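## Task

Scene 1: get both plates into the gray tray, each resting flat on the tray's bottom and staying there by itself once the robot lets go.

## Robot and tools

Robot: two arms, left_arm and right_arm. Each ends in a vacuum suction cup instead of fingers. The tracked point of each arm is the cup point, the centre of the cup's rim when nothing touches it. The cup opens along the cup point's own +z axis. About 7 cm back from the rim the tool widens, with its body and camera sticking out up to about 8 cm sideways, so leave room around it.

World frame: a single frame for both arms. The origin sits on the table surface midway between the arms. +z is up, +x points out across the table, and left_arm is on the +y side. The arm names do not match the left or right of any picture. Positions are in metres and orientations are quaternions in w,x,y,z order. Reported cup point positions can be a little wrong, more so when an arm reaches far.

Row format, shared by execute_actions and move: one flat list of 14 numbers covering both arms, each in [-1, 1]. Order: left dx, dy, dz, rx, ry, rz, left suction, then right dx, dy, dz, rx, ry, rz, right suction. Send all 14 even if only one arm should move. The six motion numbers are an offset, not a pose. They are measured from where the cup point was when the action began, and expressed in the cup point's own axes, not the world axes. A value of 1.0 equals 0.6 m of travel or 180 degrees. rx, ry, rz form one rotation vector. Suction is a fraction of full vacuum, where 1 is about 55 kPa below ambient. Any value of 0.05 or less switches it off. It keeps its last setting, so to leave a cup unchanged, repeat its current value, because 0 is an order to switch off.

execute_actions(actions): a list of actions. Each action is a table of at most 15 rows, one row per 1/30 s control step. If there are fewer than 15 rows, the last row repeats to fill the 15 steps. Every row is an offset from the pose at the start of that action, not from the row before it. For the first action in a call, that start is the last pose reported in a result. An empty list just returns the current state and images. Each step, the commanded pose is clipped to at most 70 mm and 16 degrees away from the measured pose. Large changes therefore need several actions. After an action, an arm goes only as far as its last clipped pose, so send the remainder in the next action. When position and orientation cannot both be met, position wins.

move(target, speed, blocking): target is one 14-number row, given as offsets from the pose in the latest result that shows one. Both cup points travel in straight lines and arrive together, taking 0.5 to 10 s, and the move is cut off at 10 s. speed is in m/s, from 0.002 to 0.5, default 0.25. Rotation is limited to twice that value in rad/s. The suction values are sent when the move starts. Moves do not avoid obstacles or the other arm. They can lag, drift, or overshoot the speed, especially with an arm stretched nearly straight. A faster move, or a target further past the point of contact, presses harder. With blocking=false the result comes back after 0.5 s while the arm keeps going. Further moves and actions are refused until a result shows that the move has ended, so use wait(0) or stop to get there. The move: line reports how the move ended (done, off_target, moving, held, fault), each arm's remaining distance, and any limits that acted. paced means the pose was clipped. held means a safety check blocked some steps, and the arm can then speed up sharply afterwards. If the line names only one arm, the other finished at rest.

wait(seconds): 0 to 10. Both arms keep their last command, and any running move continues. stop(): brakes the running move, which needs some stopping distance. zoom_image(camera, region): a closer look at part of the latest image from cam_left_wrist or cam_right_wrist. region is [x0, y0, x1, y1] in pixels, at most 504 by 504. Both images are 616x616 fisheye views. finished_scene(scene): ends scene 1 or 2 for good. Call it only when every plate is already lying flat in the tray and the cups have been released and lifted away. The next scene's goal arrives in its result.

Result lines: a left_arm: … | right_arm: … state line with cup point poses; Hand target lines showing where each controller is now heading; suction_measured, the vacuum reached (near 0 means no seal, and a good seal reads up to 0.15 below the command); part_present, which turns 1 at 0.50 and back to 0 below 0.45; joint positions and torques, which carry offsets and noise; pose unreachable when a clearance check altered a command; and warnings such as MOTOR HOT.

Picking up: turn suction on, then press the 29 mm rim squarely onto a smooth, flat part of a plate, clear of its edge and any holes, so the whole rim touches. Under vacuum the cup shrinks by up to about 10 mm. Vacuum alone can lift a loose object. To release, set the plate down resting on the tray bottom, switch suction off, then lift at least 15 mm. If the cup seals onto the table, switch suction off to free it.

Avoid: dropping plates or pushing anything off the table, which ends the scene; arms colliding or pressing on each other; and hard pushes. If contact torque reaches a joint's load limit (50.7 N m for waist, shoulder, upper arm roll and elbow; 31.9 N m for forearm roll, wrist pitch and wrist roll), that arm freezes for 10 s. Holding loads heats the motors, and at 75 °C the arm sinks with an OVER-TEMPERATURE FAULT. Loose objects are sometimes nudged by outside disturbances, so check the images before finishing.

Each tool is called as a command line: name --argument value for each argument, lists and objects as JSON in quotes; but a table of rows of numbers goes row by row, as --pt "numbers of a row", without its own name.

## Session

execute_actions --actions '[]'

Scene clock: 0.00 s.
left_arm: end_effector_position=(+0.4847, +0.3322, +0.2070) suction_measured=0.00 part_present=0 end_effector_quat_wxyz=(-0.001, -0.285, +0.958, +0.000) | right_arm: end_effector_position=(+0.4078, -0.4269, +0.2076) suction_measured=0.00 part_present=0 end_effector_quat_wxyz=(+0.001, +0.323, +0.947, +0.000)
Joint positions: left_arm=[-0.054  0.433 -0.002  1.656  0.001  1.055 -2.672] | right_arm=[-0.053  0.433 -0.003  1.654  0.002  1.052  2.561]
Joint velocities: left_arm=[ 0.001  0.001  0.001 -0.     0.001 -0.    -0.   ] | right_arm=[-0.001 -0.     0.    -0.001  0.     0.001 -0.   ]
Joint torques (N m, as the joint torque sensors report them, + toward a larger angle): no reading
Hand target (left_arm): +0.485, +0.332, +0.207; -0.001, -0.285, +0.958, +0.000
Hand target (right_arm): +0.408, -0.427, +0.208; +0.001, +0.323, +0.947, +0.000

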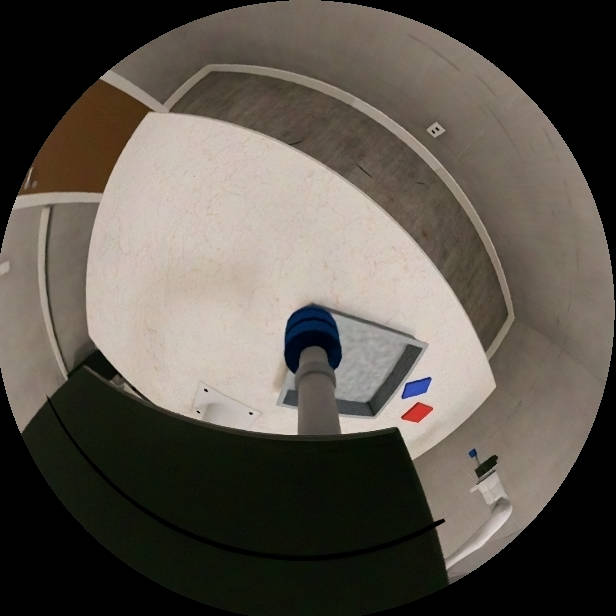

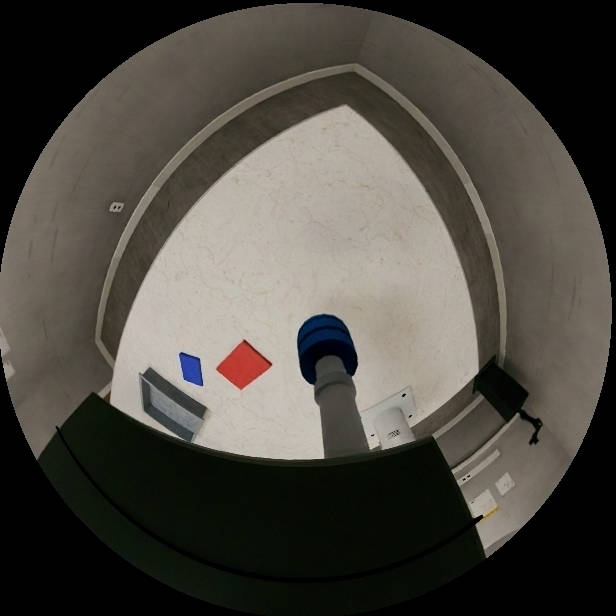

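zoom_image --camera "cam_left_wrist" --region '[260,280,460,440]'

zoom_image --camera "cam_right_wrist" --region '[120,320,290,450]'

Region (260, 280, 460, 440) of cam_left_wrist's 616x616 image, scaled by 2.520, with more detail than that image has; it fills the top 403 rows of this view, and the rest is white.

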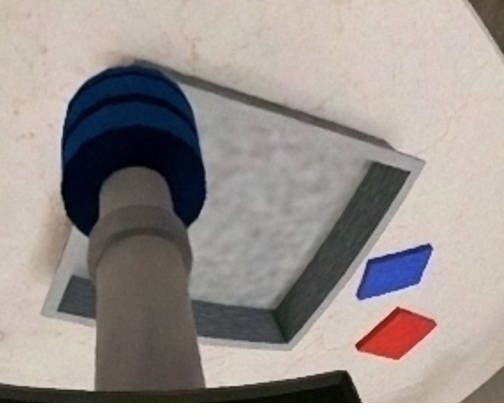

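Region (120, 320, 290, 450) of cam_right_wrist's 616x616 image, scaled by 2.965, with more detail than that image has; it fills the top 385 rows of this view, and the rest is white.

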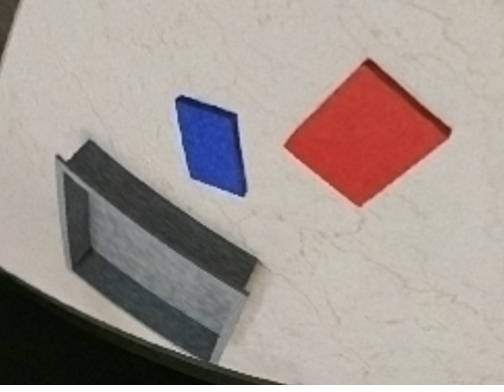

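move --target '[0.453,-0.55,0.17,0,0,0,0,0.185,0.125,0.17,0,0,0,0]' --speed 0.4

Scene clock: 10.13 s.
left_arm: end_effector_position=(+0.4370, -0.0920, +0.1050) suction_measured=0.00 part_present=0 end_effector_quat_wxyz=(-0.000, -0.285, +0.958, +0.001) | right_arm: end_effector_position=(+0.3658, -0.2991, +0.1055) suction_measured=0.00 part_present=0 end_effector_quat_wxyz=(+0.001, +0.322, +0.947, +0.001)
Joint positions: left_arm=[ 0.741  0.802  0.098  1.341 -0.085  1.005 -1.761] | right_arm=[-0.332  0.517 -0.038  1.928  0.028  0.695  2.232]
Joint velocities: left_arm=[ 0.003  0.003 -0.    -0.001 -0.001 -0.     0.001] | right_arm=[-0.003  0.    -0.001 -0.    -0.001 -0.     0.   ]
Joint torques (N m, as the joint torque sensors report them, + toward a larger angle): left_arm=[  0.34 -19.47   1.14  -6.6   -0.33   0.23   0.13] | right_arm=[  0.52 -14.08  -0.42  -4.91  -0.06   0.08   0.01]
Hand target (left_arm): +0.437, -0.092, +0.105; -0.000, -0.285, +0.959, +0.002
Hand target (right_arm): +0.366, -0.299, +0.105; +0.001, +0.322, +0.947, +0.001
Off the commanded pose (left_arm): 0.001 m, 0 deg.
Off the commanded pose (right_arm): 0.001 m, 0 deg.
move: done; limits=paced
camera_calibration (this result's frames):
cam_left_wrist: T_world_to_cam=[[0.577174, -0.816595, 0.00651143, -0.329973], [-0.765513, -0.538258, 0.352518, 0.255514], [-0.28436, -0.208449, -0.935782, 0.307362], [0, 0, 0, 1]] pos_world=[0.473453, -0.0678526, 0.199699]
cam_right_wrist: T_world_to_cam=[[-0.63112, -0.775562, 0.0138362, 0.00714667], [-0.732733, 0.601931, 0.31746, 0.431722], [-0.254538, 0.190217, -0.948171, 0.351825], [0, 0, 0, 1]] pos_world=[0.4104, -0.321247, 0.196437]

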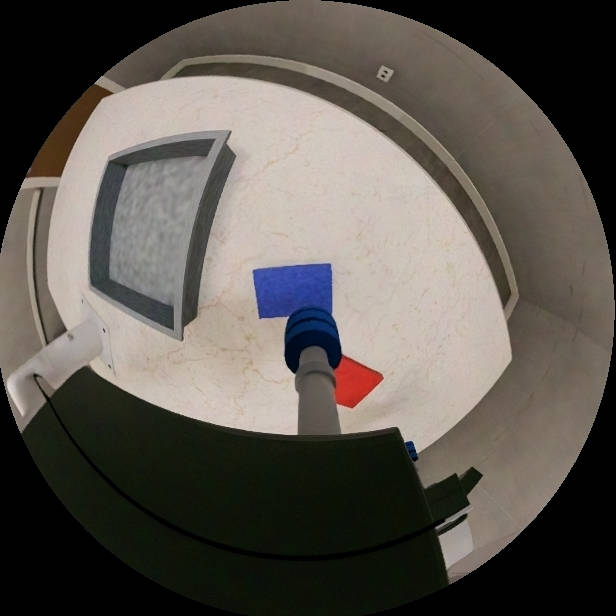

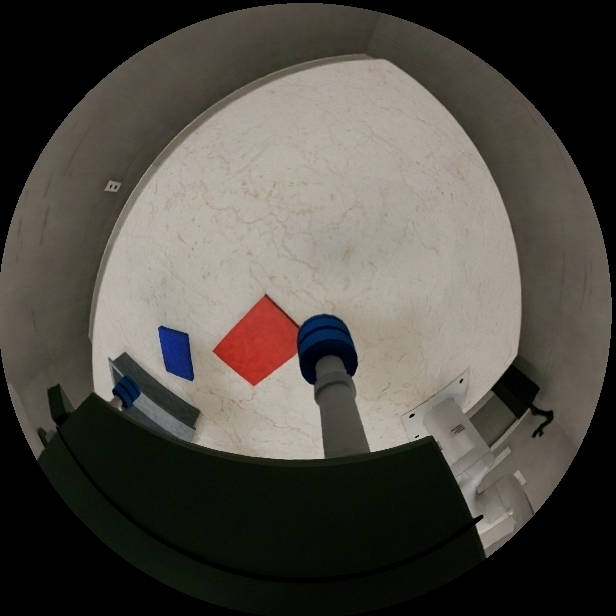

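move --target '[0,0.025,0.13,0,0,0,0,0,0,0,0,0,0,0]'

move --target '[0,0,0.033,0,0,0,1,0,0,0,0,0,0,0]' --speed 0.03

Scene clock: 13.13 s.
left_arm: end_effector_position=(+0.4289, -0.0794, +0.0272) suction_measured=0.00 part_present=0 end_effector_quat_wxyz=(-0.000, -0.285, +0.958, +0.001) | right_arm: end_effector_position=(+0.3658, -0.2991, +0.1055) suction_measured=0.00 part_present=0 end_effector_quat_wxyz=(+0.001, +0.322, +0.947, +0.001)
Joint positions: left_arm=[ 0.739  0.891  0.085  1.455 -0.093  0.802 -1.759] | right_arm=[-0.332  0.517 -0.038  1.928  0.028  0.695  2.232]
Joint velocities: left_arm=[ 0.     0.001  0.    -0.001  0.    -0.    -0.   ] | right_arm=[ 0.001  0.     0.    -0.     0.001  0.    -0.001]
Joint torques (N m, as the joint torque sensors report them, + toward a larger angle): left_arm=[  0.51 -19.89   1.19  -5.4   -0.23   0.22   0.12] | right_arm=[  0.54 -14.34  -0.36  -4.84   0.    -0.03  -0.2 ]
Hand target (left_arm): +0.429, -0.079, +0.027; -0.000, -0.285, +0.958, +0.001
Hand target (right_arm): +0.366, -0.299, +0.105; +0.001, +0.322, +0.947, +0.001
Off the commanded pose (left_arm): 0.000 m, 0 deg.
Off the commanded pose (right_arm): 0.000 m, 0 deg.
move: done
camera_calibration (this result's frames):
cam_left_wrist: T_world_to_cam=[[0.577164, -0.816601, 0.00671282, -0.31448], [-0.765639, -0.538249, 0.352258, 0.283616], [-0.284041, -0.20845, -0.935879, 0.234718], [0, 0, 0, 1]] pos_world=[0.465323, -0.0552214, 0.121872]
cam_right_wrist: T_world_to_cam=[[-0.63112, -0.775562, 0.0138352, 0.00714748], [-0.732734, 0.601931, 0.317459, 0.431722], [-0.254537, 0.190217, -0.948171, 0.351824], [0, 0, 0, 1]] pos_world=[0.410401, -0.321247, 0.196437]

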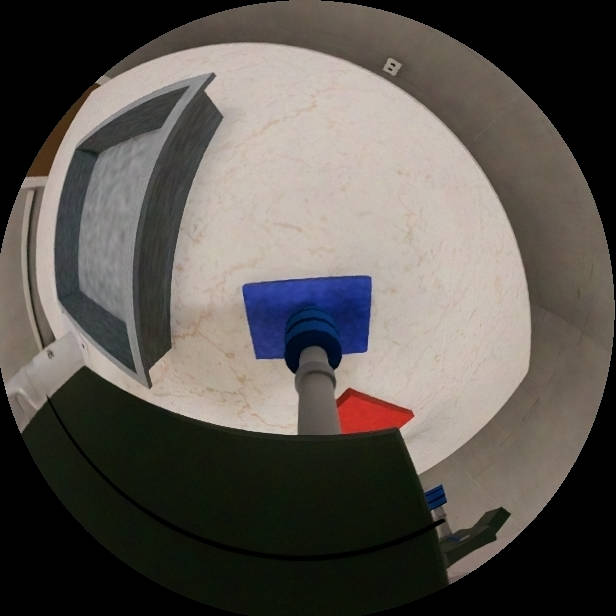

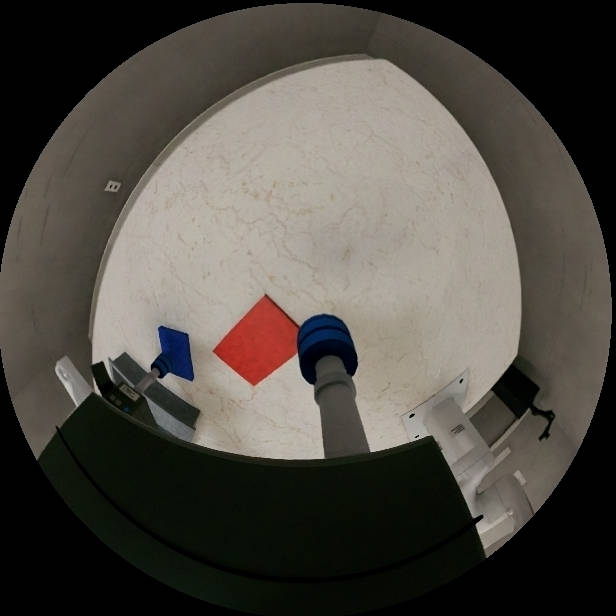

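Scene clock: 14.07 s.
left_arm: end_effector_position=(+0.4289, -0.0793, +0.0073) suction_measured=0.29 part_present=0 end_effector_quat_wxyz=(-0.000, -0.285, +0.958, +0.001) | right_arm: end_effector_position=(+0.3658, -0.2991, +0.1055) suction_measured=0.00 part_present=0 end_effector_quat_wxyz=(+0.001, +0.322, +0.947, +0.001)
Joint positions: left_arm=[ 0.741  0.925  0.081  1.46  -0.095  0.763 -1.757] | right_arm=[-0.332  0.517 -0.038  1.928  0.028  0.695  2.232]
Joint velocities: left_arm=[ 0.001  0.001 -0.    -0.001 -0.    -0.001  0.   ] | right_arm=[ 0.     0.     0.    -0.002 -0.001 -0.    -0.001]
Joint torques (N m, as the joint torque sensors report them, + toward a larger angle): left_arm=[  0.5  -19.95   1.27  -5.32  -0.37   0.26   0.17] | right_arm=[  0.39 -14.26  -0.4   -5.    -0.04   0.09  -0.18]
Hand target (left_arm): +0.429, -0.079, +0.007; -0.000, -0.285, +0.958, +0.001
Hand target (right_arm): +0.366, -0.299, +0.105; +0.001, +0.322, +0.947, +0.001
Off the commanded pose (left_arm): 0.000 m, 0 deg.
Off the commanded pose (right_arm): 0.000 m, 0 deg.
move: done
camera_calibration (this result's frames):
cam_left_wrist: T_world_to_cam=[[0.577157, -0.816607, 0.00649649, -0.314239], [-0.765609, -0.538311, 0.352228, 0.290607], [-0.284135, -0.208265, -0.935892, 0.216204], [0, 0, 0, 1]] pos_world=[0.465288, -0.0551456, 0.102025]
cam_right_wrist: T_world_to_cam=[[-0.63112, -0.775562, 0.0138341, 0.00714839], [-0.732734, 0.601931, 0.317458, 0.431723], [-0.254536, 0.190217, -0.948171, 0.351824], [0, 0, 0, 1]] pos_world=[0.410402, -0.321247, 0.196437]

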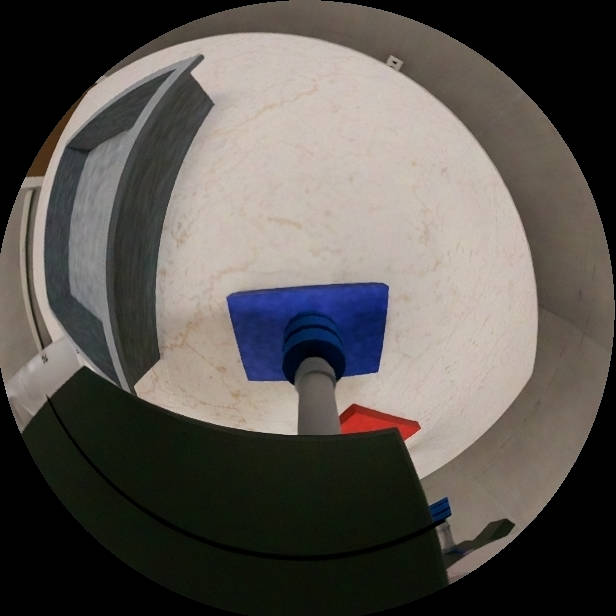

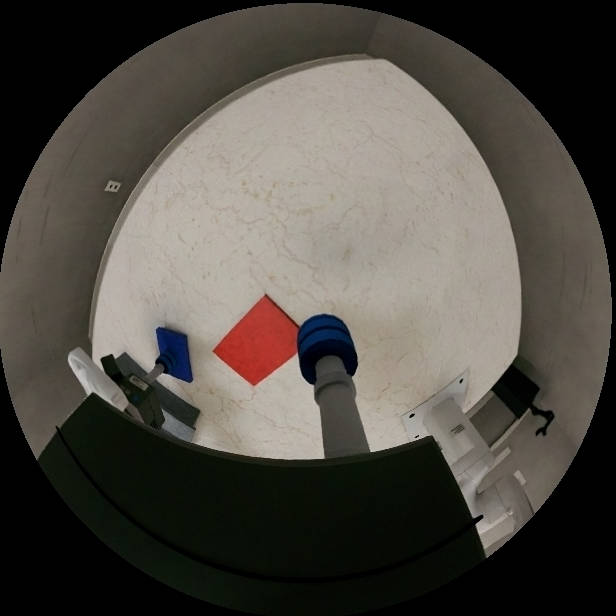

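move --target '[0,0,-0.14,0,0,0,1,0,0,0,0,0,0,0]'

move --target '[-0.232,0.367,0,0,0,0.12,1,0.085,0.122,0.125,0,0,0,0]'

Scene clock: 16.77 s.
left_arm: end_effector_position=(+0.4288, -0.0794, +0.0911) suction_measured=0.98 part_present=1 end_effector_quat_wxyz=(-0.000, -0.285, +0.958, +0.001) | right_arm: end_effector_position=(+0.3658, -0.2991, +0.1055) suction_measured=0.00 part_present=0 end_effector_quat_wxyz=(+0.001, +0.322, +0.947, +0.001)
Joint positions: left_arm=[ 0.733  0.792  0.095  1.416 -0.085  0.94  -1.765] | right_arm=[-0.332  0.517 -0.038  1.928  0.028  0.695  2.232]
Joint velocities: left_arm=[ 0.    -0.005 -0.    -0.    -0.     0.     0.   ] | right_arm=[ 0.001 -0.    -0.001  0.    -0.001  0.001  0.001]
Joint torques (N m, as the joint torque sensors report them, + toward a larger angle): left_arm=[  0.52 -19.23   1.07  -6.25  -0.29   0.22   0.18] | right_arm=[  0.43 -14.26  -0.25  -4.89   0.02   0.03  -0.01]
Hand target (left_arm): +0.429, -0.079, +0.091; -0.000, -0.285, +0.958, +0.001
Hand target (right_arm): +0.366, -0.299, +0.105; +0.001, +0.322, +0.947, +0.001
Off the commanded pose (left_arm): 0.000 m, 0 deg.
Off the commanded pose (right_arm): 0.000 m, 0 deg.
move: done
camera_calibration (this result's frames):
cam_left_wrist: T_world_to_cam=[[0.577203, -0.816577, 0.00620896, -0.314782], [-0.765415, -0.538358, 0.352576, 0.260864], [-0.284563, -0.20826, -0.935762, 0.294753], [0, 0, 0, 1]] pos_world=[0.465238, -0.0552202, 0.185799]
cam_right_wrist: T_world_to_cam=[[-0.63112, -0.775562, 0.0138327, 0.00714947], [-0.732735, 0.601931, 0.317457, 0.431724], [-0.254534, 0.190218, -0.948172, 0.351824], [0, 0, 0, 1]] pos_world=[0.410402, -0.321247, 0.196437]

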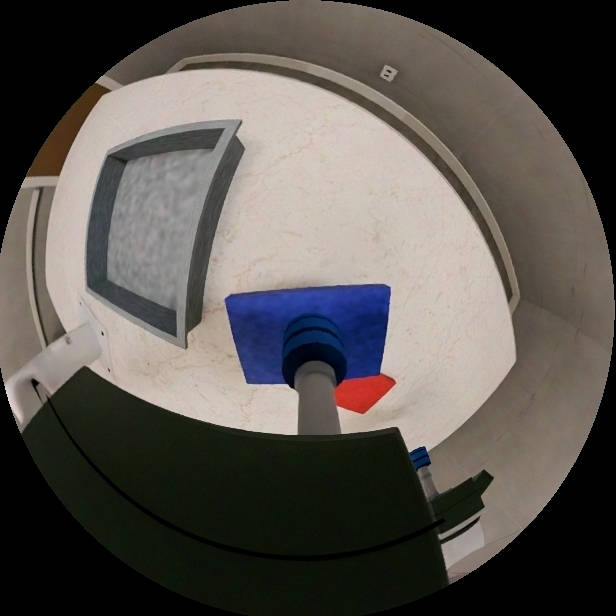

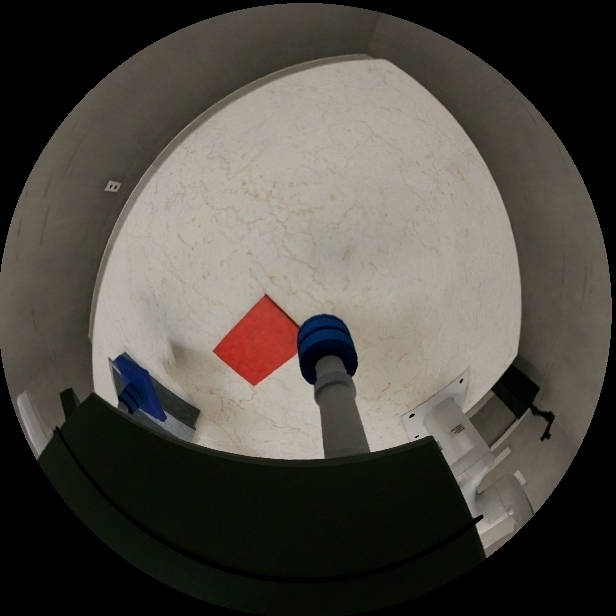

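Scene clock: 18.43 s.
left_arm: end_effector_position=(+0.4251, +0.1807, +0.0912) suction_measured=1.00 part_present=1 end_effector_quat_wxyz=(-0.001, -0.100, +0.995, +0.001) | right_arm: end_effector_position=(+0.3700, -0.2096, +0.0304) suction_measured=0.00 part_present=0 end_effector_quat_wxyz=(+0.000, +0.323, +0.947, +0.001)
Joint positions: left_arm=[ 0.179  0.553  0.183  1.946 -0.157  0.66  -2.533] | right_arm=[-0.539  0.711 -0.025  1.886  0.03   0.542  2.035]
Joint velocities: left_arm=[-0.004 -0.001 -0.     0.     0.002 -0.    -0.002] | right_arm=[-0.002  0.001  0.001 -0.001  0.001  0.     0.001]
Joint torques (N m, as the joint torque sensors report them, + toward a larger angle): left_arm=[  0.4  -14.28   1.13  -4.59   0.01   0.23   0.09] | right_arm=[  0.58 -16.12  -0.13  -3.88   0.08   0.     0.01]
Hand target (left_arm): +0.425, +0.181, +0.091; -0.001, -0.101, +0.995, +0.001
Hand target (right_arm): +0.370, -0.210, +0.030; +0.000, +0.323, +0.947, +0.001
Off the commanded pose (left_arm): 0.001 m, 0 deg.
Off the commanded pose (right_arm): 0.000 m, 0 deg.
move: done
camera_calibration (this result's frames):
cam_left_wrist: T_world_to_cam=[[0.235923, -0.971746, 0.00712564, 0.072785], [-0.909068, -0.218103, 0.355002, 0.400987], [-0.343417, -0.0902309, -0.934838, 0.351532], [0, 0, 0, 1]] pos_world=[0.468075, 0.189904, 0.185756]
cam_right_wrist: T_world_to_cam=[[-0.631303, -0.775423, 0.0132619, 0.0803583], [-0.732442, 0.601757, 0.318461, 0.404576], [-0.254922, 0.191332, -0.947843, 0.265022], [0, 0, 0, 1]] pos_world=[0.414619, -0.231852, 0.121292]

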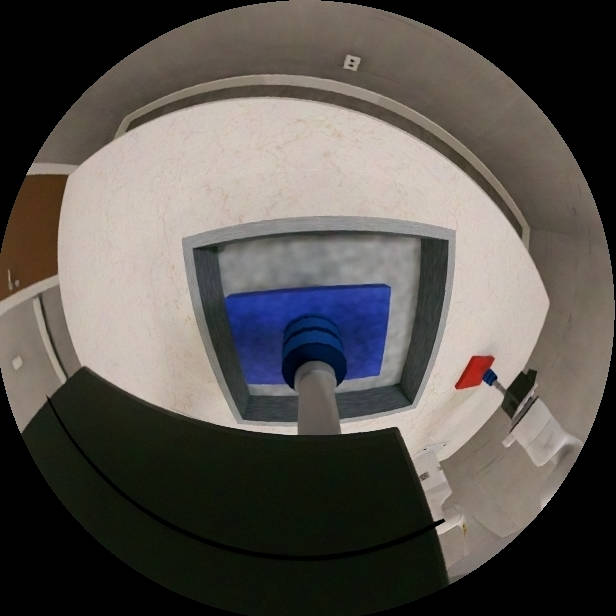

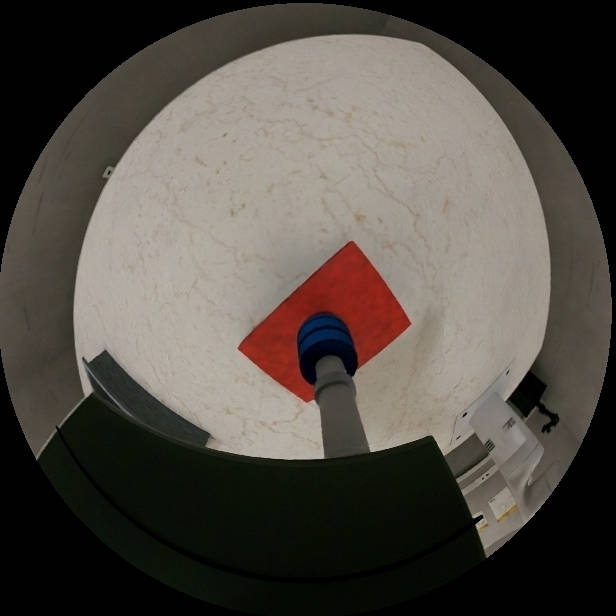

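move --target '[0,0.02,0.12,0,0,0,1,0,0,0.02,0,0,0,1]' --speed 0.15

move --target '[0,0,0.02,0,0,0,1,0,0,0.02,0,0,0,1]' --speed 0.025

Scene clock: 20.83 s.
left_arm: end_effector_position=(+0.4228, +0.1926, +0.0194) suction_measured=0.98 part_present=1 end_effector_quat_wxyz=(-0.001, -0.100, +0.995, +0.001) | right_arm: end_effector_position=(+0.3700, -0.2095, +0.0184) suction_measured=0.00 part_present=0 end_effector_quat_wxyz=(+0.000, +0.323, +0.947, +0.001)
Joint positions: left_arm=[ 0.189  0.702  0.133  2.008 -0.202  0.446 -2.519] | right_arm=[-0.539  0.737 -0.024  1.891  0.031  0.512  2.034]
Joint velocities: left_arm=[ 0.001  0.004  0.    -0.     0.    -0.001  0.   ] | right_arm=[-0.     0.001  0.    -0.    -0.001  0.    -0.001]
Joint torques (N m, as the joint torque sensors report them, + toward a larger angle): left_arm=[  0.33 -15.02   1.29  -3.18  -0.23   0.22   0.17] | right_arm=[  0.34 -16.34  -0.23  -3.74   0.06   0.07  -0.14]
Hand target (left_arm): +0.423, +0.193, +0.019; -0.001, -0.100, +0.995, +0.001
Hand target (right_arm): +0.370, -0.210, +0.018; +0.000, +0.323, +0.947, +0.001
Off the commanded pose (left_arm): 0.000 m, 0 deg.
Off the commanded pose (right_arm): 0.000 m, 0 deg.
move: done
camera_calibration (this result's frames):
cam_left_wrist: T_world_to_cam=[[0.235925, -0.971746, 0.00694825, 0.0854125], [-0.909285, -0.218226, 0.35437, 0.427128], [-0.342841, -0.0899225, -0.93508, 0.284408], [0, 0, 0, 1]] pos_world=[0.465737, 0.201785, 0.113989]
cam_right_wrist: T_world_to_cam=[[-0.631324, -0.775408, 0.0131517, 0.0805623], [-0.732431, 0.601735, 0.318528, 0.408365], [-0.254903, 0.191462, -0.947822, 0.25367], [0, 0, 0, 1]] pos_world=[0.414621, -0.231827, 0.109299]

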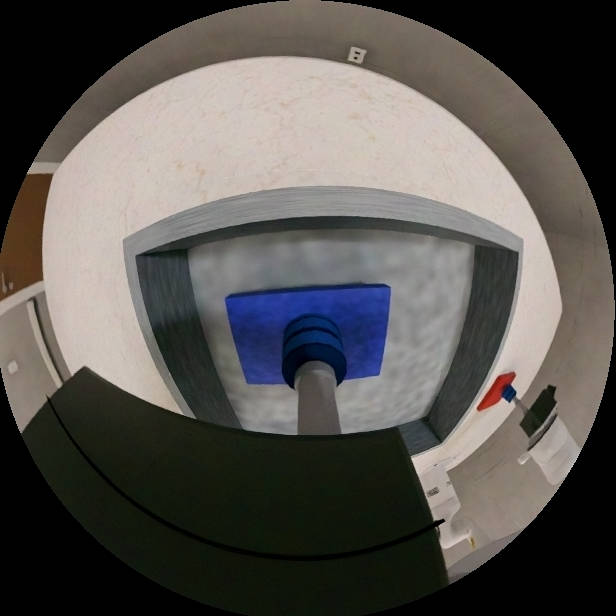

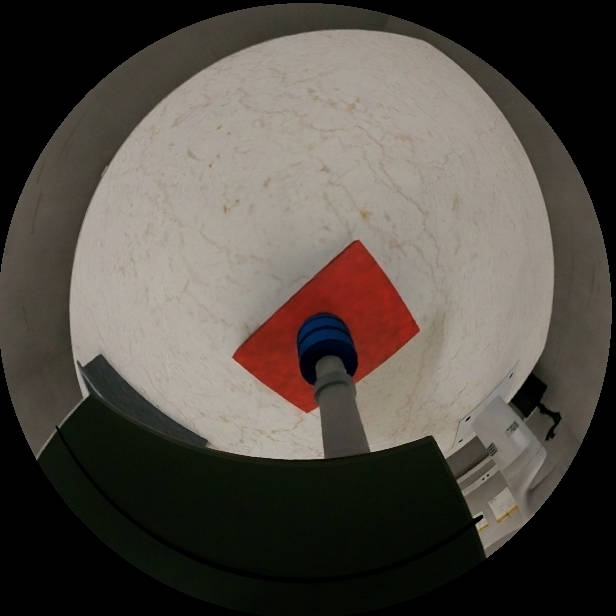

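Scene clock: 21.57 s.
left_arm: end_effector_position=(+0.4229, +0.1927, +0.0075) suction_measured=1.00 part_present=1 end_effector_quat_wxyz=(-0.001, -0.101, +0.995, +0.001) | right_arm: end_effector_position=(+0.3699, -0.2096, +0.0063) suction_measured=0.60 part_present=1 end_effector_quat_wxyz=(+0.000, +0.323, +0.947, +0.001)
Joint positions: left_arm=[ 0.196  0.73   0.123  2.011 -0.207  0.415 -2.515] | right_arm=[-0.54   0.764 -0.024  1.894  0.032  0.482  2.033]
Joint velocities: left_arm=[ 0.002  0.005  0.001  0.    -0.001 -0.     0.   ] | right_arm=[ 0.     0.     0.001 -0.001 -0.    -0.     0.001]
Joint torques (N m, as the joint torque sensors report them, + toward a larger angle): left_arm=[  0.49 -15.46   1.06  -3.05  -0.3    0.24   0.14] | right_arm=[  0.52 -16.95  -0.08  -3.62   0.08   0.07  -0.14]
Hand target (left_arm): +0.423, +0.193, +0.007; -0.001, -0.100, +0.995, +0.001
Hand target (right_arm): +0.370, -0.210, +0.006; +0.000, +0.323, +0.947, +0.001
Off the commanded pose (left_arm): 0.000 m, 0 deg.
Off the commanded pose (right_arm): 0.000 m, 0 deg.
move: done
camera_calibration (this result's frames):
cam_left_wrist: T_world_to_cam=[[0.235995, -0.971729, 0.00698585, 0.0854922], [-0.909379, -0.218307, 0.354078, 0.431485], [-0.342543, -0.0899136, -0.93519, 0.273223], [0, 0, 0, 1]] pos_world=[0.465798, 0.201838, 0.102138]
cam_right_wrist: T_world_to_cam=[[-0.631348, -0.775386, 0.0132566, 0.0806741], [-0.732346, 0.601751, 0.318693, 0.412117], [-0.255088, 0.191498, -0.947765, 0.242306], [0, 0, 0, 1]] pos_world=[0.414555, -0.231839, 0.0972411]

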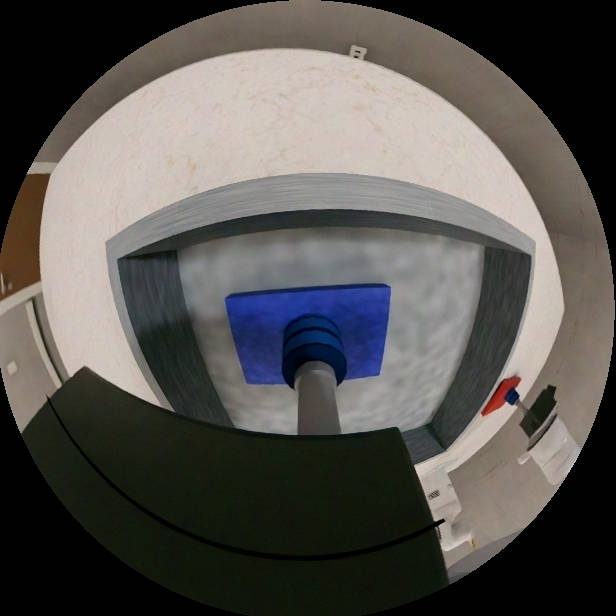

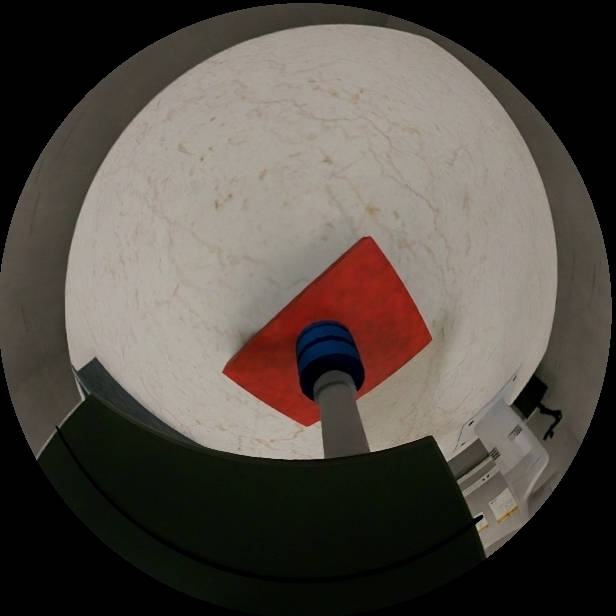

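execute_actions --actions '[[[0,0,0.005,0,0,0,1,0,0,0,0,0,0,1]],[[0,0,0,0,0,0,0,0,0,0,0,0,0,1]]]'

move --target '[0,0,-0.14,0,0,0,0,0,0,-0.14,0,0,0,1]'

move --target '[-0.1,0.4,-0.05,0,0,0,0,0.317,0.397,0,0,0,-0.08,1]' --speed 0.3

Scene clock: 25.07 s.
left_arm: end_effector_position=(+0.4232, +0.1926, +0.0054) suction_measured=0.00 part_present=0 end_effector_quat_wxyz=(-0.000, -0.100, +0.995, +0.001) | right_arm: end_effector_position=(+0.3699, -0.2096, +0.0064) suction_measured=0.98 part_present=1 end_effector_quat_wxyz=(+0.000, +0.323, +0.947, +0.001)
Joint positions: left_arm=[ 0.198  0.735  0.12   2.012 -0.209  0.407 -2.513] | right_arm=[-0.54   0.764 -0.024  1.894  0.032  0.482  2.033]
Joint velocities: left_arm=[ 0.     0.     0.001  0.    -0.     0.    -0.   ] | right_arm=[-0.     0.     0.     0.     0.001 -0.     0.   ]
Joint torques (N m, as the joint torque sensors report them, + toward a larger angle): left_arm=[  0.51 -13.67   0.99  -3.    -0.32  -0.09   0.12] | right_arm=[  0.4  -17.02  -0.2   -3.66  -0.11   0.04  -0.04]
Hand target (left_arm): +0.423, +0.193, +0.005; -0.001, -0.101, +0.995, +0.001
Hand target (right_arm): +0.370, -0.210, +0.006; +0.000, +0.323, +0.947, +0.001
Off the commanded pose (left_arm): 0.001 m, 0 deg.
Off the commanded pose (right_arm): 0.000 m, 0 deg.
camera_calibration (this result's frames):
cam_left_wrist: T_world_to_cam=[[0.23589, -0.971751, 0.00746655, 0.085391], [-0.909911, -0.218167, 0.352797, 0.432761], [-0.341202, -0.090015, -0.93567, 0.27077], [0, 0, 0, 1]] pos_world=[0.466018, 0.201766, 0.100037]
cam_right_wrist: T_world_to_cam=[[-0.631348, -0.775387, 0.0132313, 0.0806842], [-0.732355, 0.601748, 0.318678, 0.412125], [-0.255061, 0.191507, -0.947771, 0.242305], [0, 0, 0, 1]] pos_world=[0.414564, -0.231837, 0.0972464]

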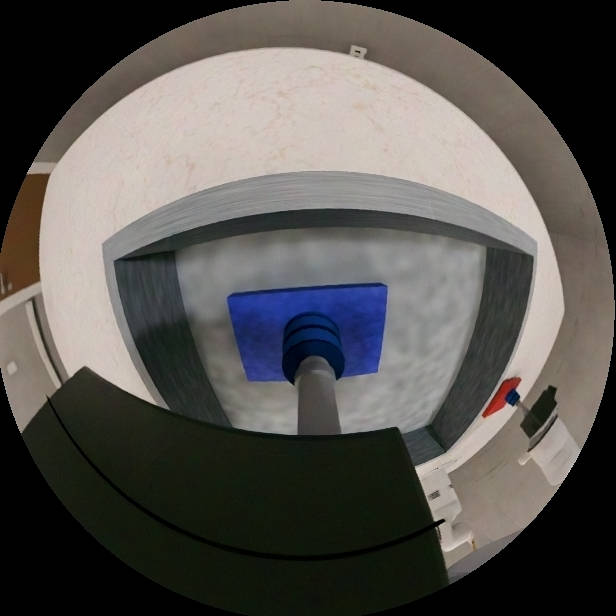

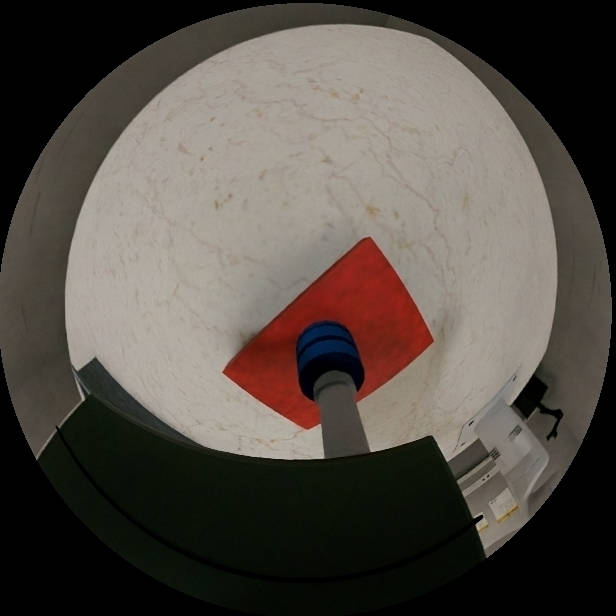

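Scene clock: 25.97 s.
left_arm: end_effector_position=(+0.4230, +0.1924, +0.0892) suction_measured=0.00 part_present=0 end_effector_quat_wxyz=(-0.000, -0.100, +0.995, +0.001) | right_arm: end_effector_position=(+0.3699, -0.2098, +0.0903) suction_measured=0.99 part_present=1 end_effector_quat_wxyz=(+0.001, +0.323, +0.947, +0.001)
Joint positions: left_arm=[ 0.153  0.547  0.182  1.968 -0.16   0.641 -2.556] | right_arm=[-0.537  0.59  -0.028  1.849  0.023  0.701  2.041]
Joint velocities: left_arm=[-0.002 -0.004  0.001 -0.     0.001  0.001 -0.001] | right_arm=[ 0.001 -0.004 -0.     0.    -0.     0.001  0.003]
Joint torques (N m, as the joint torque sensors report them, + toward a larger angle): left_arm=[  0.39 -13.67   1.27  -4.33  -0.37   0.21   0.07] | right_arm=[  0.39 -15.61  -0.42  -5.07   0.01   0.03  -0.07]
Hand target (left_arm): +0.423, +0.192, +0.089; -0.000, -0.101, +0.995, +0.001
Hand target (right_arm): +0.370, -0.210, +0.091; +0.001, +0.323, +0.947, +0.001
Off the commanded pose (left_arm): 0.000 m, 0 deg.
Off the commanded pose (right_arm): 0.000 m, 0 deg.
move: done
camera_calibration (this result's frames):
cam_left_wrist: T_world_to_cam=[[0.235825, -0.971764, 0.00780257, 0.0846148], [-0.909692, -0.217923, 0.35351, 0.402699], [-0.341828, -0.0904646, -0.935398, 0.349413], [0, 0, 0, 1]] pos_world=[0.465818, 0.201593, 0.183822]
cam_right_wrist: T_world_to_cam=[[-0.63126, -0.775446, 0.0139513, 0.0792761], [-0.732407, 0.601947, 0.318182, 0.385626], [-0.255131, 0.190638, -0.947927, 0.321783], [0, 0, 0, 1]] pos_world=[0.414576, -0.231996, 0.181222]

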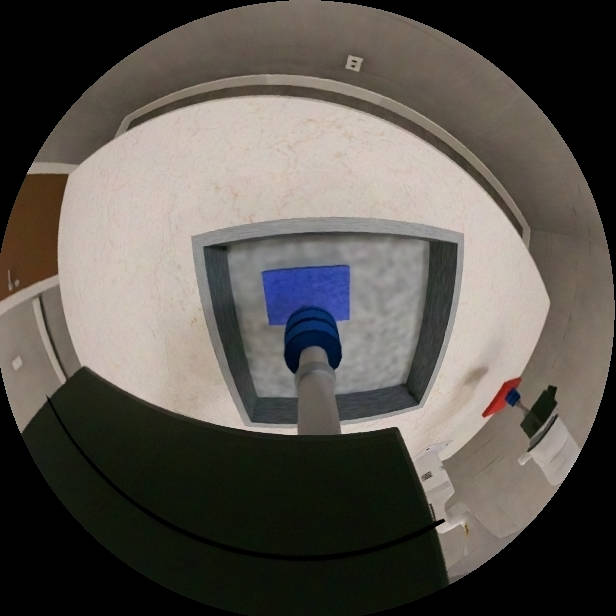

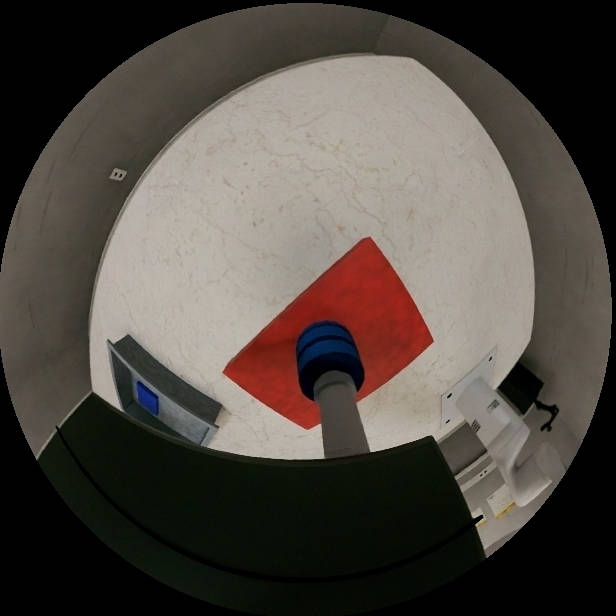

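Scene clock: 27.57 s.
left_arm: end_effector_position=(+0.4342, +0.4388, +0.1192) suction_measured=0.00 part_present=0 end_effector_quat_wxyz=(-0.001, -0.100, +0.995, -0.000) | right_arm: end_effector_position=(+0.3648, +0.0950, +0.0910) suction_measured=0.98 part_present=1 end_effector_quat_wxyz=(+0.000, +0.202, +0.979, +0.002)
Joint positions: left_arm=[-0.459  0.513  0.191  1.888 -0.136  0.754 -3.187] | right_arm=[-0.988  0.917 -0.08   1.135  0.071  1.089  1.798]
Joint velocities: left_arm=[-0.004  0.002 -0.002 -0.001  0.002 -0.    -0.002] | right_arm=[-0.003  0.012 -0.    -0.006  0.001  0.003  0.002]
Joint torques (N m, as the joint torque sensors report them, + toward a larger angle): left_arm=[  0.51 -14.05   1.42  -5.03  -0.35   0.19   0.02] | right_arm=[  0.35 -22.2   -0.5   -6.96   0.02   0.05  -0.17]
Hand target (left_arm): +0.434, +0.439, +0.119; -0.001, -0.100, +0.995, -0.000
Hand target (right_arm): +0.365, +0.095, +0.090; +0.000, +0.202, +0.979, +0.001
Off the commanded pose (left_arm): 0.001 m, 0 deg.
Off the commanded pose (right_arm): 0.000 m, 0 deg.
move: done
camera_calibration (this result's frames):
cam_left_wrist: T_world_to_cam=[[0.235258, -0.971885, 0.00963973, 0.321295], [-0.909757, -0.216707, 0.35409, 0.455452], [-0.342046, -0.0920722, -0.935162, 0.404396], [0, 0, 0, 1]] pos_world=[0.477086, 0.448195, 0.213807]
cam_right_wrist: T_world_to_cam=[[-0.420165, -0.907359, 0.0126832, 0.248005], [-0.858388, 0.401944, 0.318765, 0.263093], [-0.294332, 0.123047, -0.947749, 0.283705], [0, 0, 0, 1]] pos_world=[0.413542, 0.0843721, 0.181871]

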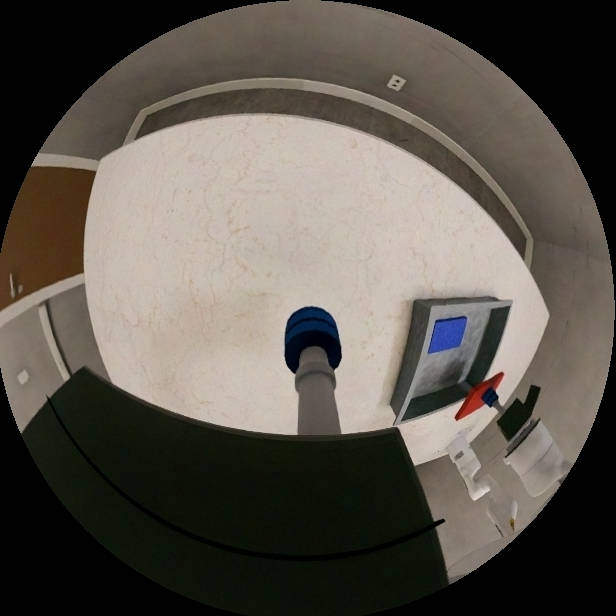

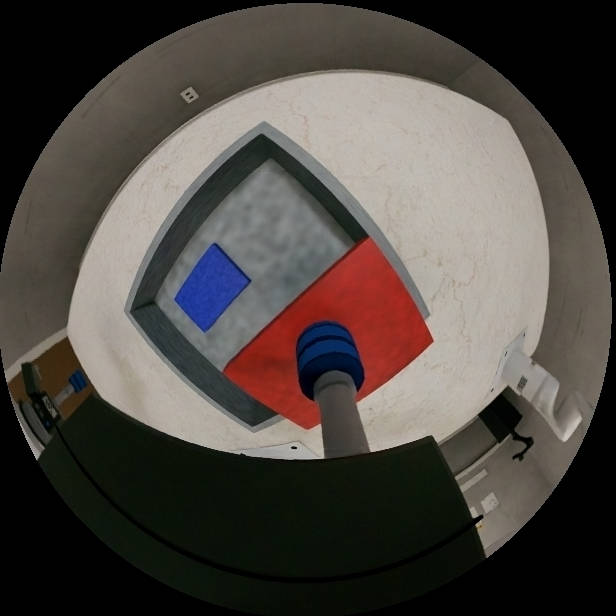

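move --target '[0,0,0,0,0,0,0,-0.015,0.012,0.115,0,0,0,1]' --speed 0.15

move --target '[0,0,0,0,0,0,0,0,0,0.022,0,0,0,1]' --speed 0.025

execute_actions --actions '[[[0,0,0,0,0,0,0,0,0,0,0,0,0,0]],[[0,0,0,0,0,0,0,0,0,-0.05,0,0,0,0]],[[0,0,0,0,0,0,0,0,0,-0.1,0,0,0,0]]]'

Scene clock: 32.27 s.
left_arm: end_effector_position=(+0.4342, +0.4388, +0.1192) suction_measured=0.00 part_present=0 end_effector_quat_wxyz=(-0.001, -0.100, +0.995, -0.000) | right_arm: end_effector_position=(+0.3759, +0.0982, +0.0222) suction_measured=0.98 part_present=1 end_effector_quat_wxyz=(+0.000, +0.202, +0.979, +0.002)
Joint positions: left_arm=[-0.459  0.513  0.191  1.888 -0.136  0.754 -3.186] | right_arm=[-0.979  1.031 -0.077  1.129  0.078  0.981  1.805]
Joint velocities: left_arm=[-0.001  0.    -0.    -0.     0.    -0.    -0.   ] | right_arm=[ 0.     0.004  0.    -0.001 -0.001 -0.     0.002]
Joint torques (N m, as the joint torque sensors report them, + toward a larger angle): left_arm=[  0.55 -14.04   1.37  -5.21  -0.34   0.2    0.16] | right_arm=[  0.4  -22.65  -0.68  -6.52   0.     0.01  -0.12]
Hand target (left_arm): +0.434, +0.439, +0.119; -0.001, -0.100, +0.995, -0.000
Hand target (right_arm): +0.376, +0.098, +0.022; +0.000, +0.202, +0.979, +0.002
Off the commanded pose (left_arm): 0.000 m, 0 deg.
Off the commanded pose (right_arm): 0.000 m, 0 deg.
move: done
camera_calibration (this result's frames):
cam_left_wrist: T_world_to_cam=[[0.235259, -0.971885, 0.00964005, 0.321295], [-0.909757, -0.216708, 0.354089, 0.455453], [-0.342045, -0.0920728, -0.935162, 0.404396], [0, 0, 0, 1]] pos_world=[0.477086, 0.448196, 0.213807]
cam_right_wrist: T_world_to_cam=[[-0.420255, -0.907323, 0.0122336, 0.256517], [-0.858368, 0.40188, 0.3189, 0.293289], [-0.294262, 0.123518, -0.947709, 0.221331], [0, 0, 0, 1]] pos_world=[0.424681, 0.0875385, 0.11309]

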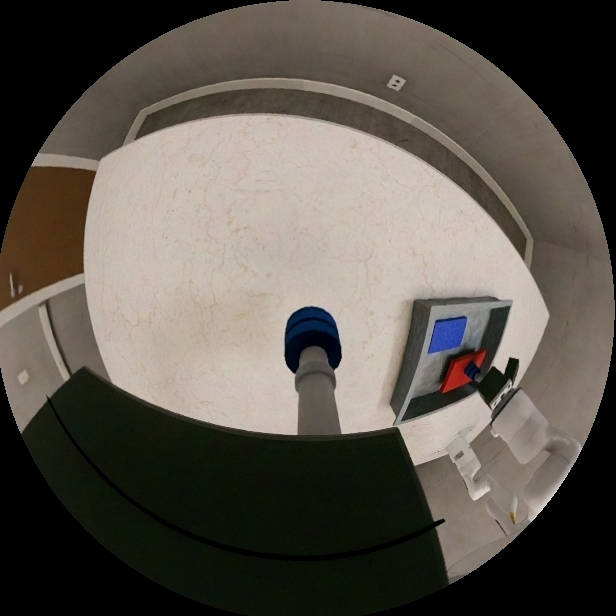

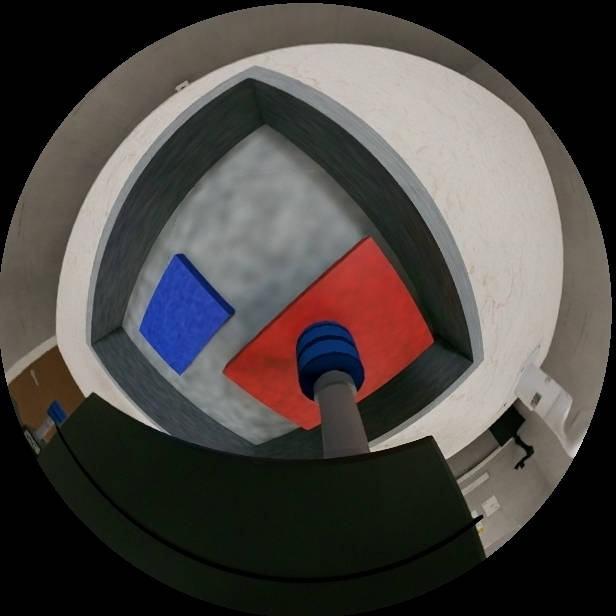

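Scene clock: 33.03 s.
left_arm: end_effector_position=(+0.4342, +0.4388, +0.1192) suction_measured=0.00 part_present=0 end_effector_quat_wxyz=(-0.001, -0.100, +0.995, -0.000) | right_arm: end_effector_position=(+0.3759, +0.0982, +0.0091) suction_measured=0.99 part_present=1 end_effector_quat_wxyz=(+0.000, +0.202, +0.979, +0.002)
Joint positions: left_arm=[-0.459  0.513  0.191  1.888 -0.136  0.754 -3.186] | right_arm=[-0.979  1.051 -0.077  1.132  0.08   0.958  1.804]
Joint velocities: left_arm=[ 0.    -0.001 -0.    -0.     0.     0.     0.   ] | right_arm=[-0.002  0.002 -0.     0.    -0.    -0.001  0.001]
Joint torques (N m, as the joint torque sensors report them, + toward a larger angle): left_arm=[  0.51 -13.99   1.13  -5.13  -0.36   0.25   0.12] | right_arm=[  0.36 -22.73  -0.37  -6.31  -0.01   0.16  -0.16]
Hand target (left_arm): +0.434, +0.439, +0.119; -0.001, -0.100, +0.995, -0.000
Hand target (right_arm): +0.376, +0.098, +0.009; +0.000, +0.202, +0.979, +0.002
Off the commanded pose (left_arm): 0.000 m, 0 deg.
Off the commanded pose (right_arm): 0.000 m, 0 deg.
move: done
camera_calibration (this result's frames):
cam_left_wrist: T_world_to_cam=[[0.235259, -0.971885, 0.00964021, 0.321295], [-0.909758, -0.216708, 0.354088, 0.455455], [-0.342044, -0.0920728, -0.935162, 0.404395], [0, 0, 0, 1]] pos_world=[0.477087, 0.448196, 0.213807]
cam_right_wrist: T_world_to_cam=[[-0.420272, -0.907318, 0.0120833, 0.256738], [-0.858379, 0.40185, 0.318906, 0.297466], [-0.294205, 0.123655, -0.947709, 0.208901], [0, 0, 0, 1]] pos_world=[0.424698, 0.0875746, 0.100012]

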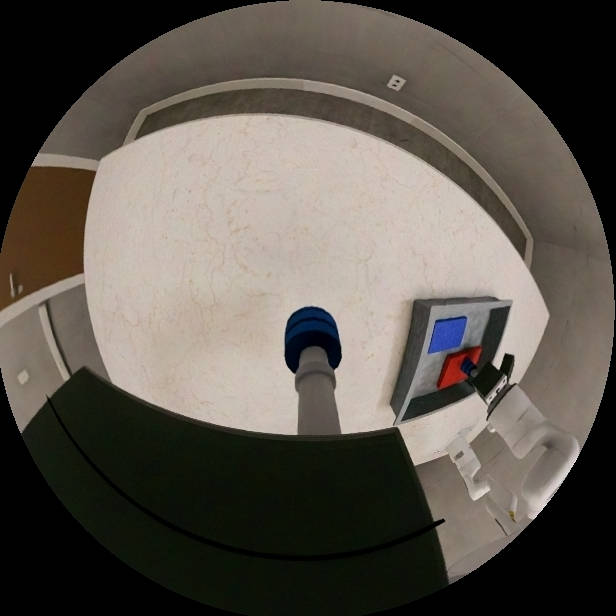

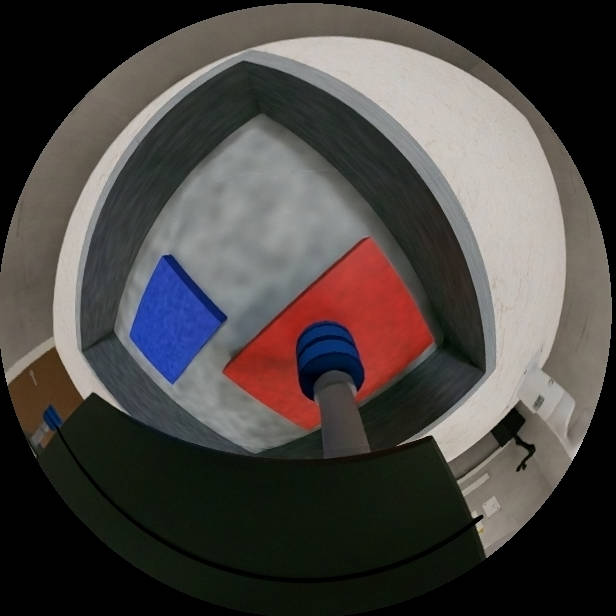

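Scene clock: 34.53 s.
left_arm: end_effector_position=(+0.4342, +0.4388, +0.1192) suction_measured=0.00 part_present=0 end_effector_quat_wxyz=(-0.001, -0.100, +0.995, -0.000) | right_arm: end_effector_position=(+0.3761, +0.0983, +0.1003) suction_measured=0.00 part_present=0 end_effector_quat_wxyz=(+0.001, +0.202, +0.979, +0.002)
Joint positions: left_arm=[-0.459  0.513  0.191  1.888 -0.136  0.754 -3.186] | right_arm=[-0.979  0.929 -0.079  1.077  0.069  1.134  1.812]
Joint velocities: left_arm=[-0.     0.002  0.001 -0.     0.001 -0.    -0.   ] | right_arm=[-0.003 -0.005  0.    -0.002 -0.     0.002  0.001]
Joint torques (N m, as the joint torque sensors report them, + toward a larger angle): left_arm=[  0.42 -13.88   1.19  -5.22  -0.31   0.21   0.13] | right_arm=[  0.4  -21.8   -0.35  -6.95   0.01   0.05  -0.09]
Hand target (left_arm): +0.434, +0.439, +0.119; -0.001, -0.100, +0.995, -0.000
Hand target (right_arm): +0.376, +0.098, +0.101; +0.001, +0.202, +0.979, +0.002
Off the commanded pose (left_arm): 0.000 m, 0 deg.
Off the commanded pose (right_arm): 0.000 m, 0 deg.
camera_calibration (this result's frames):
cam_left_wrist: T_world_to_cam=[[0.235259, -0.971885, 0.00964075, 0.321295], [-0.909759, -0.216708, 0.354084, 0.455458], [-0.34204, -0.0920722, -0.935164, 0.404395], [0, 0, 0, 1]] pos_world=[0.477089, 0.448197, 0.213807]
cam_right_wrist: T_world_to_cam=[[-0.42026, -0.907336, 0.0110573, 0.255814], [-0.858704, 0.401614, 0.31833, 0.268713], [-0.293274, 0.124287, -0.947915, 0.294967], [0, 0, 0, 1]] pos_world=[0.42476, 0.0875302, 0.191236]

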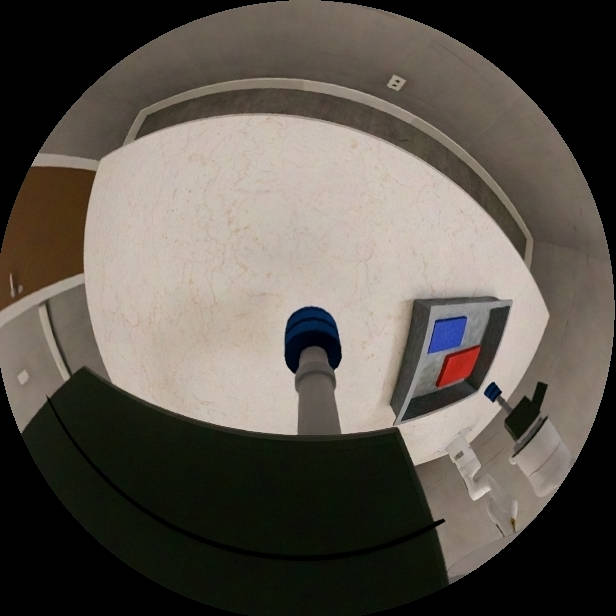

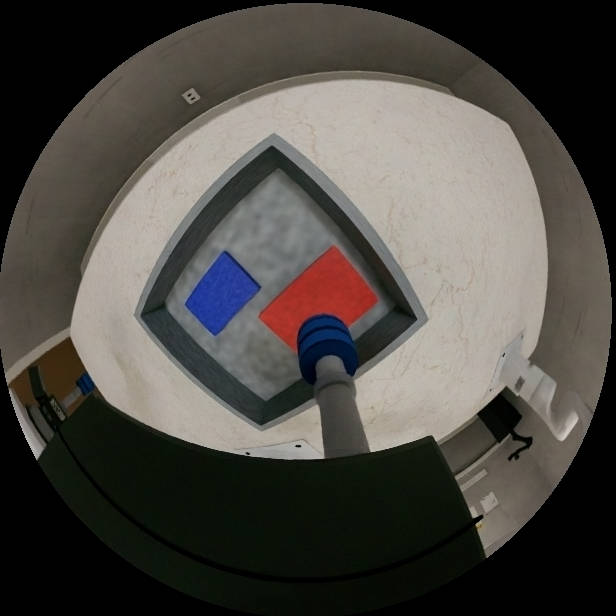

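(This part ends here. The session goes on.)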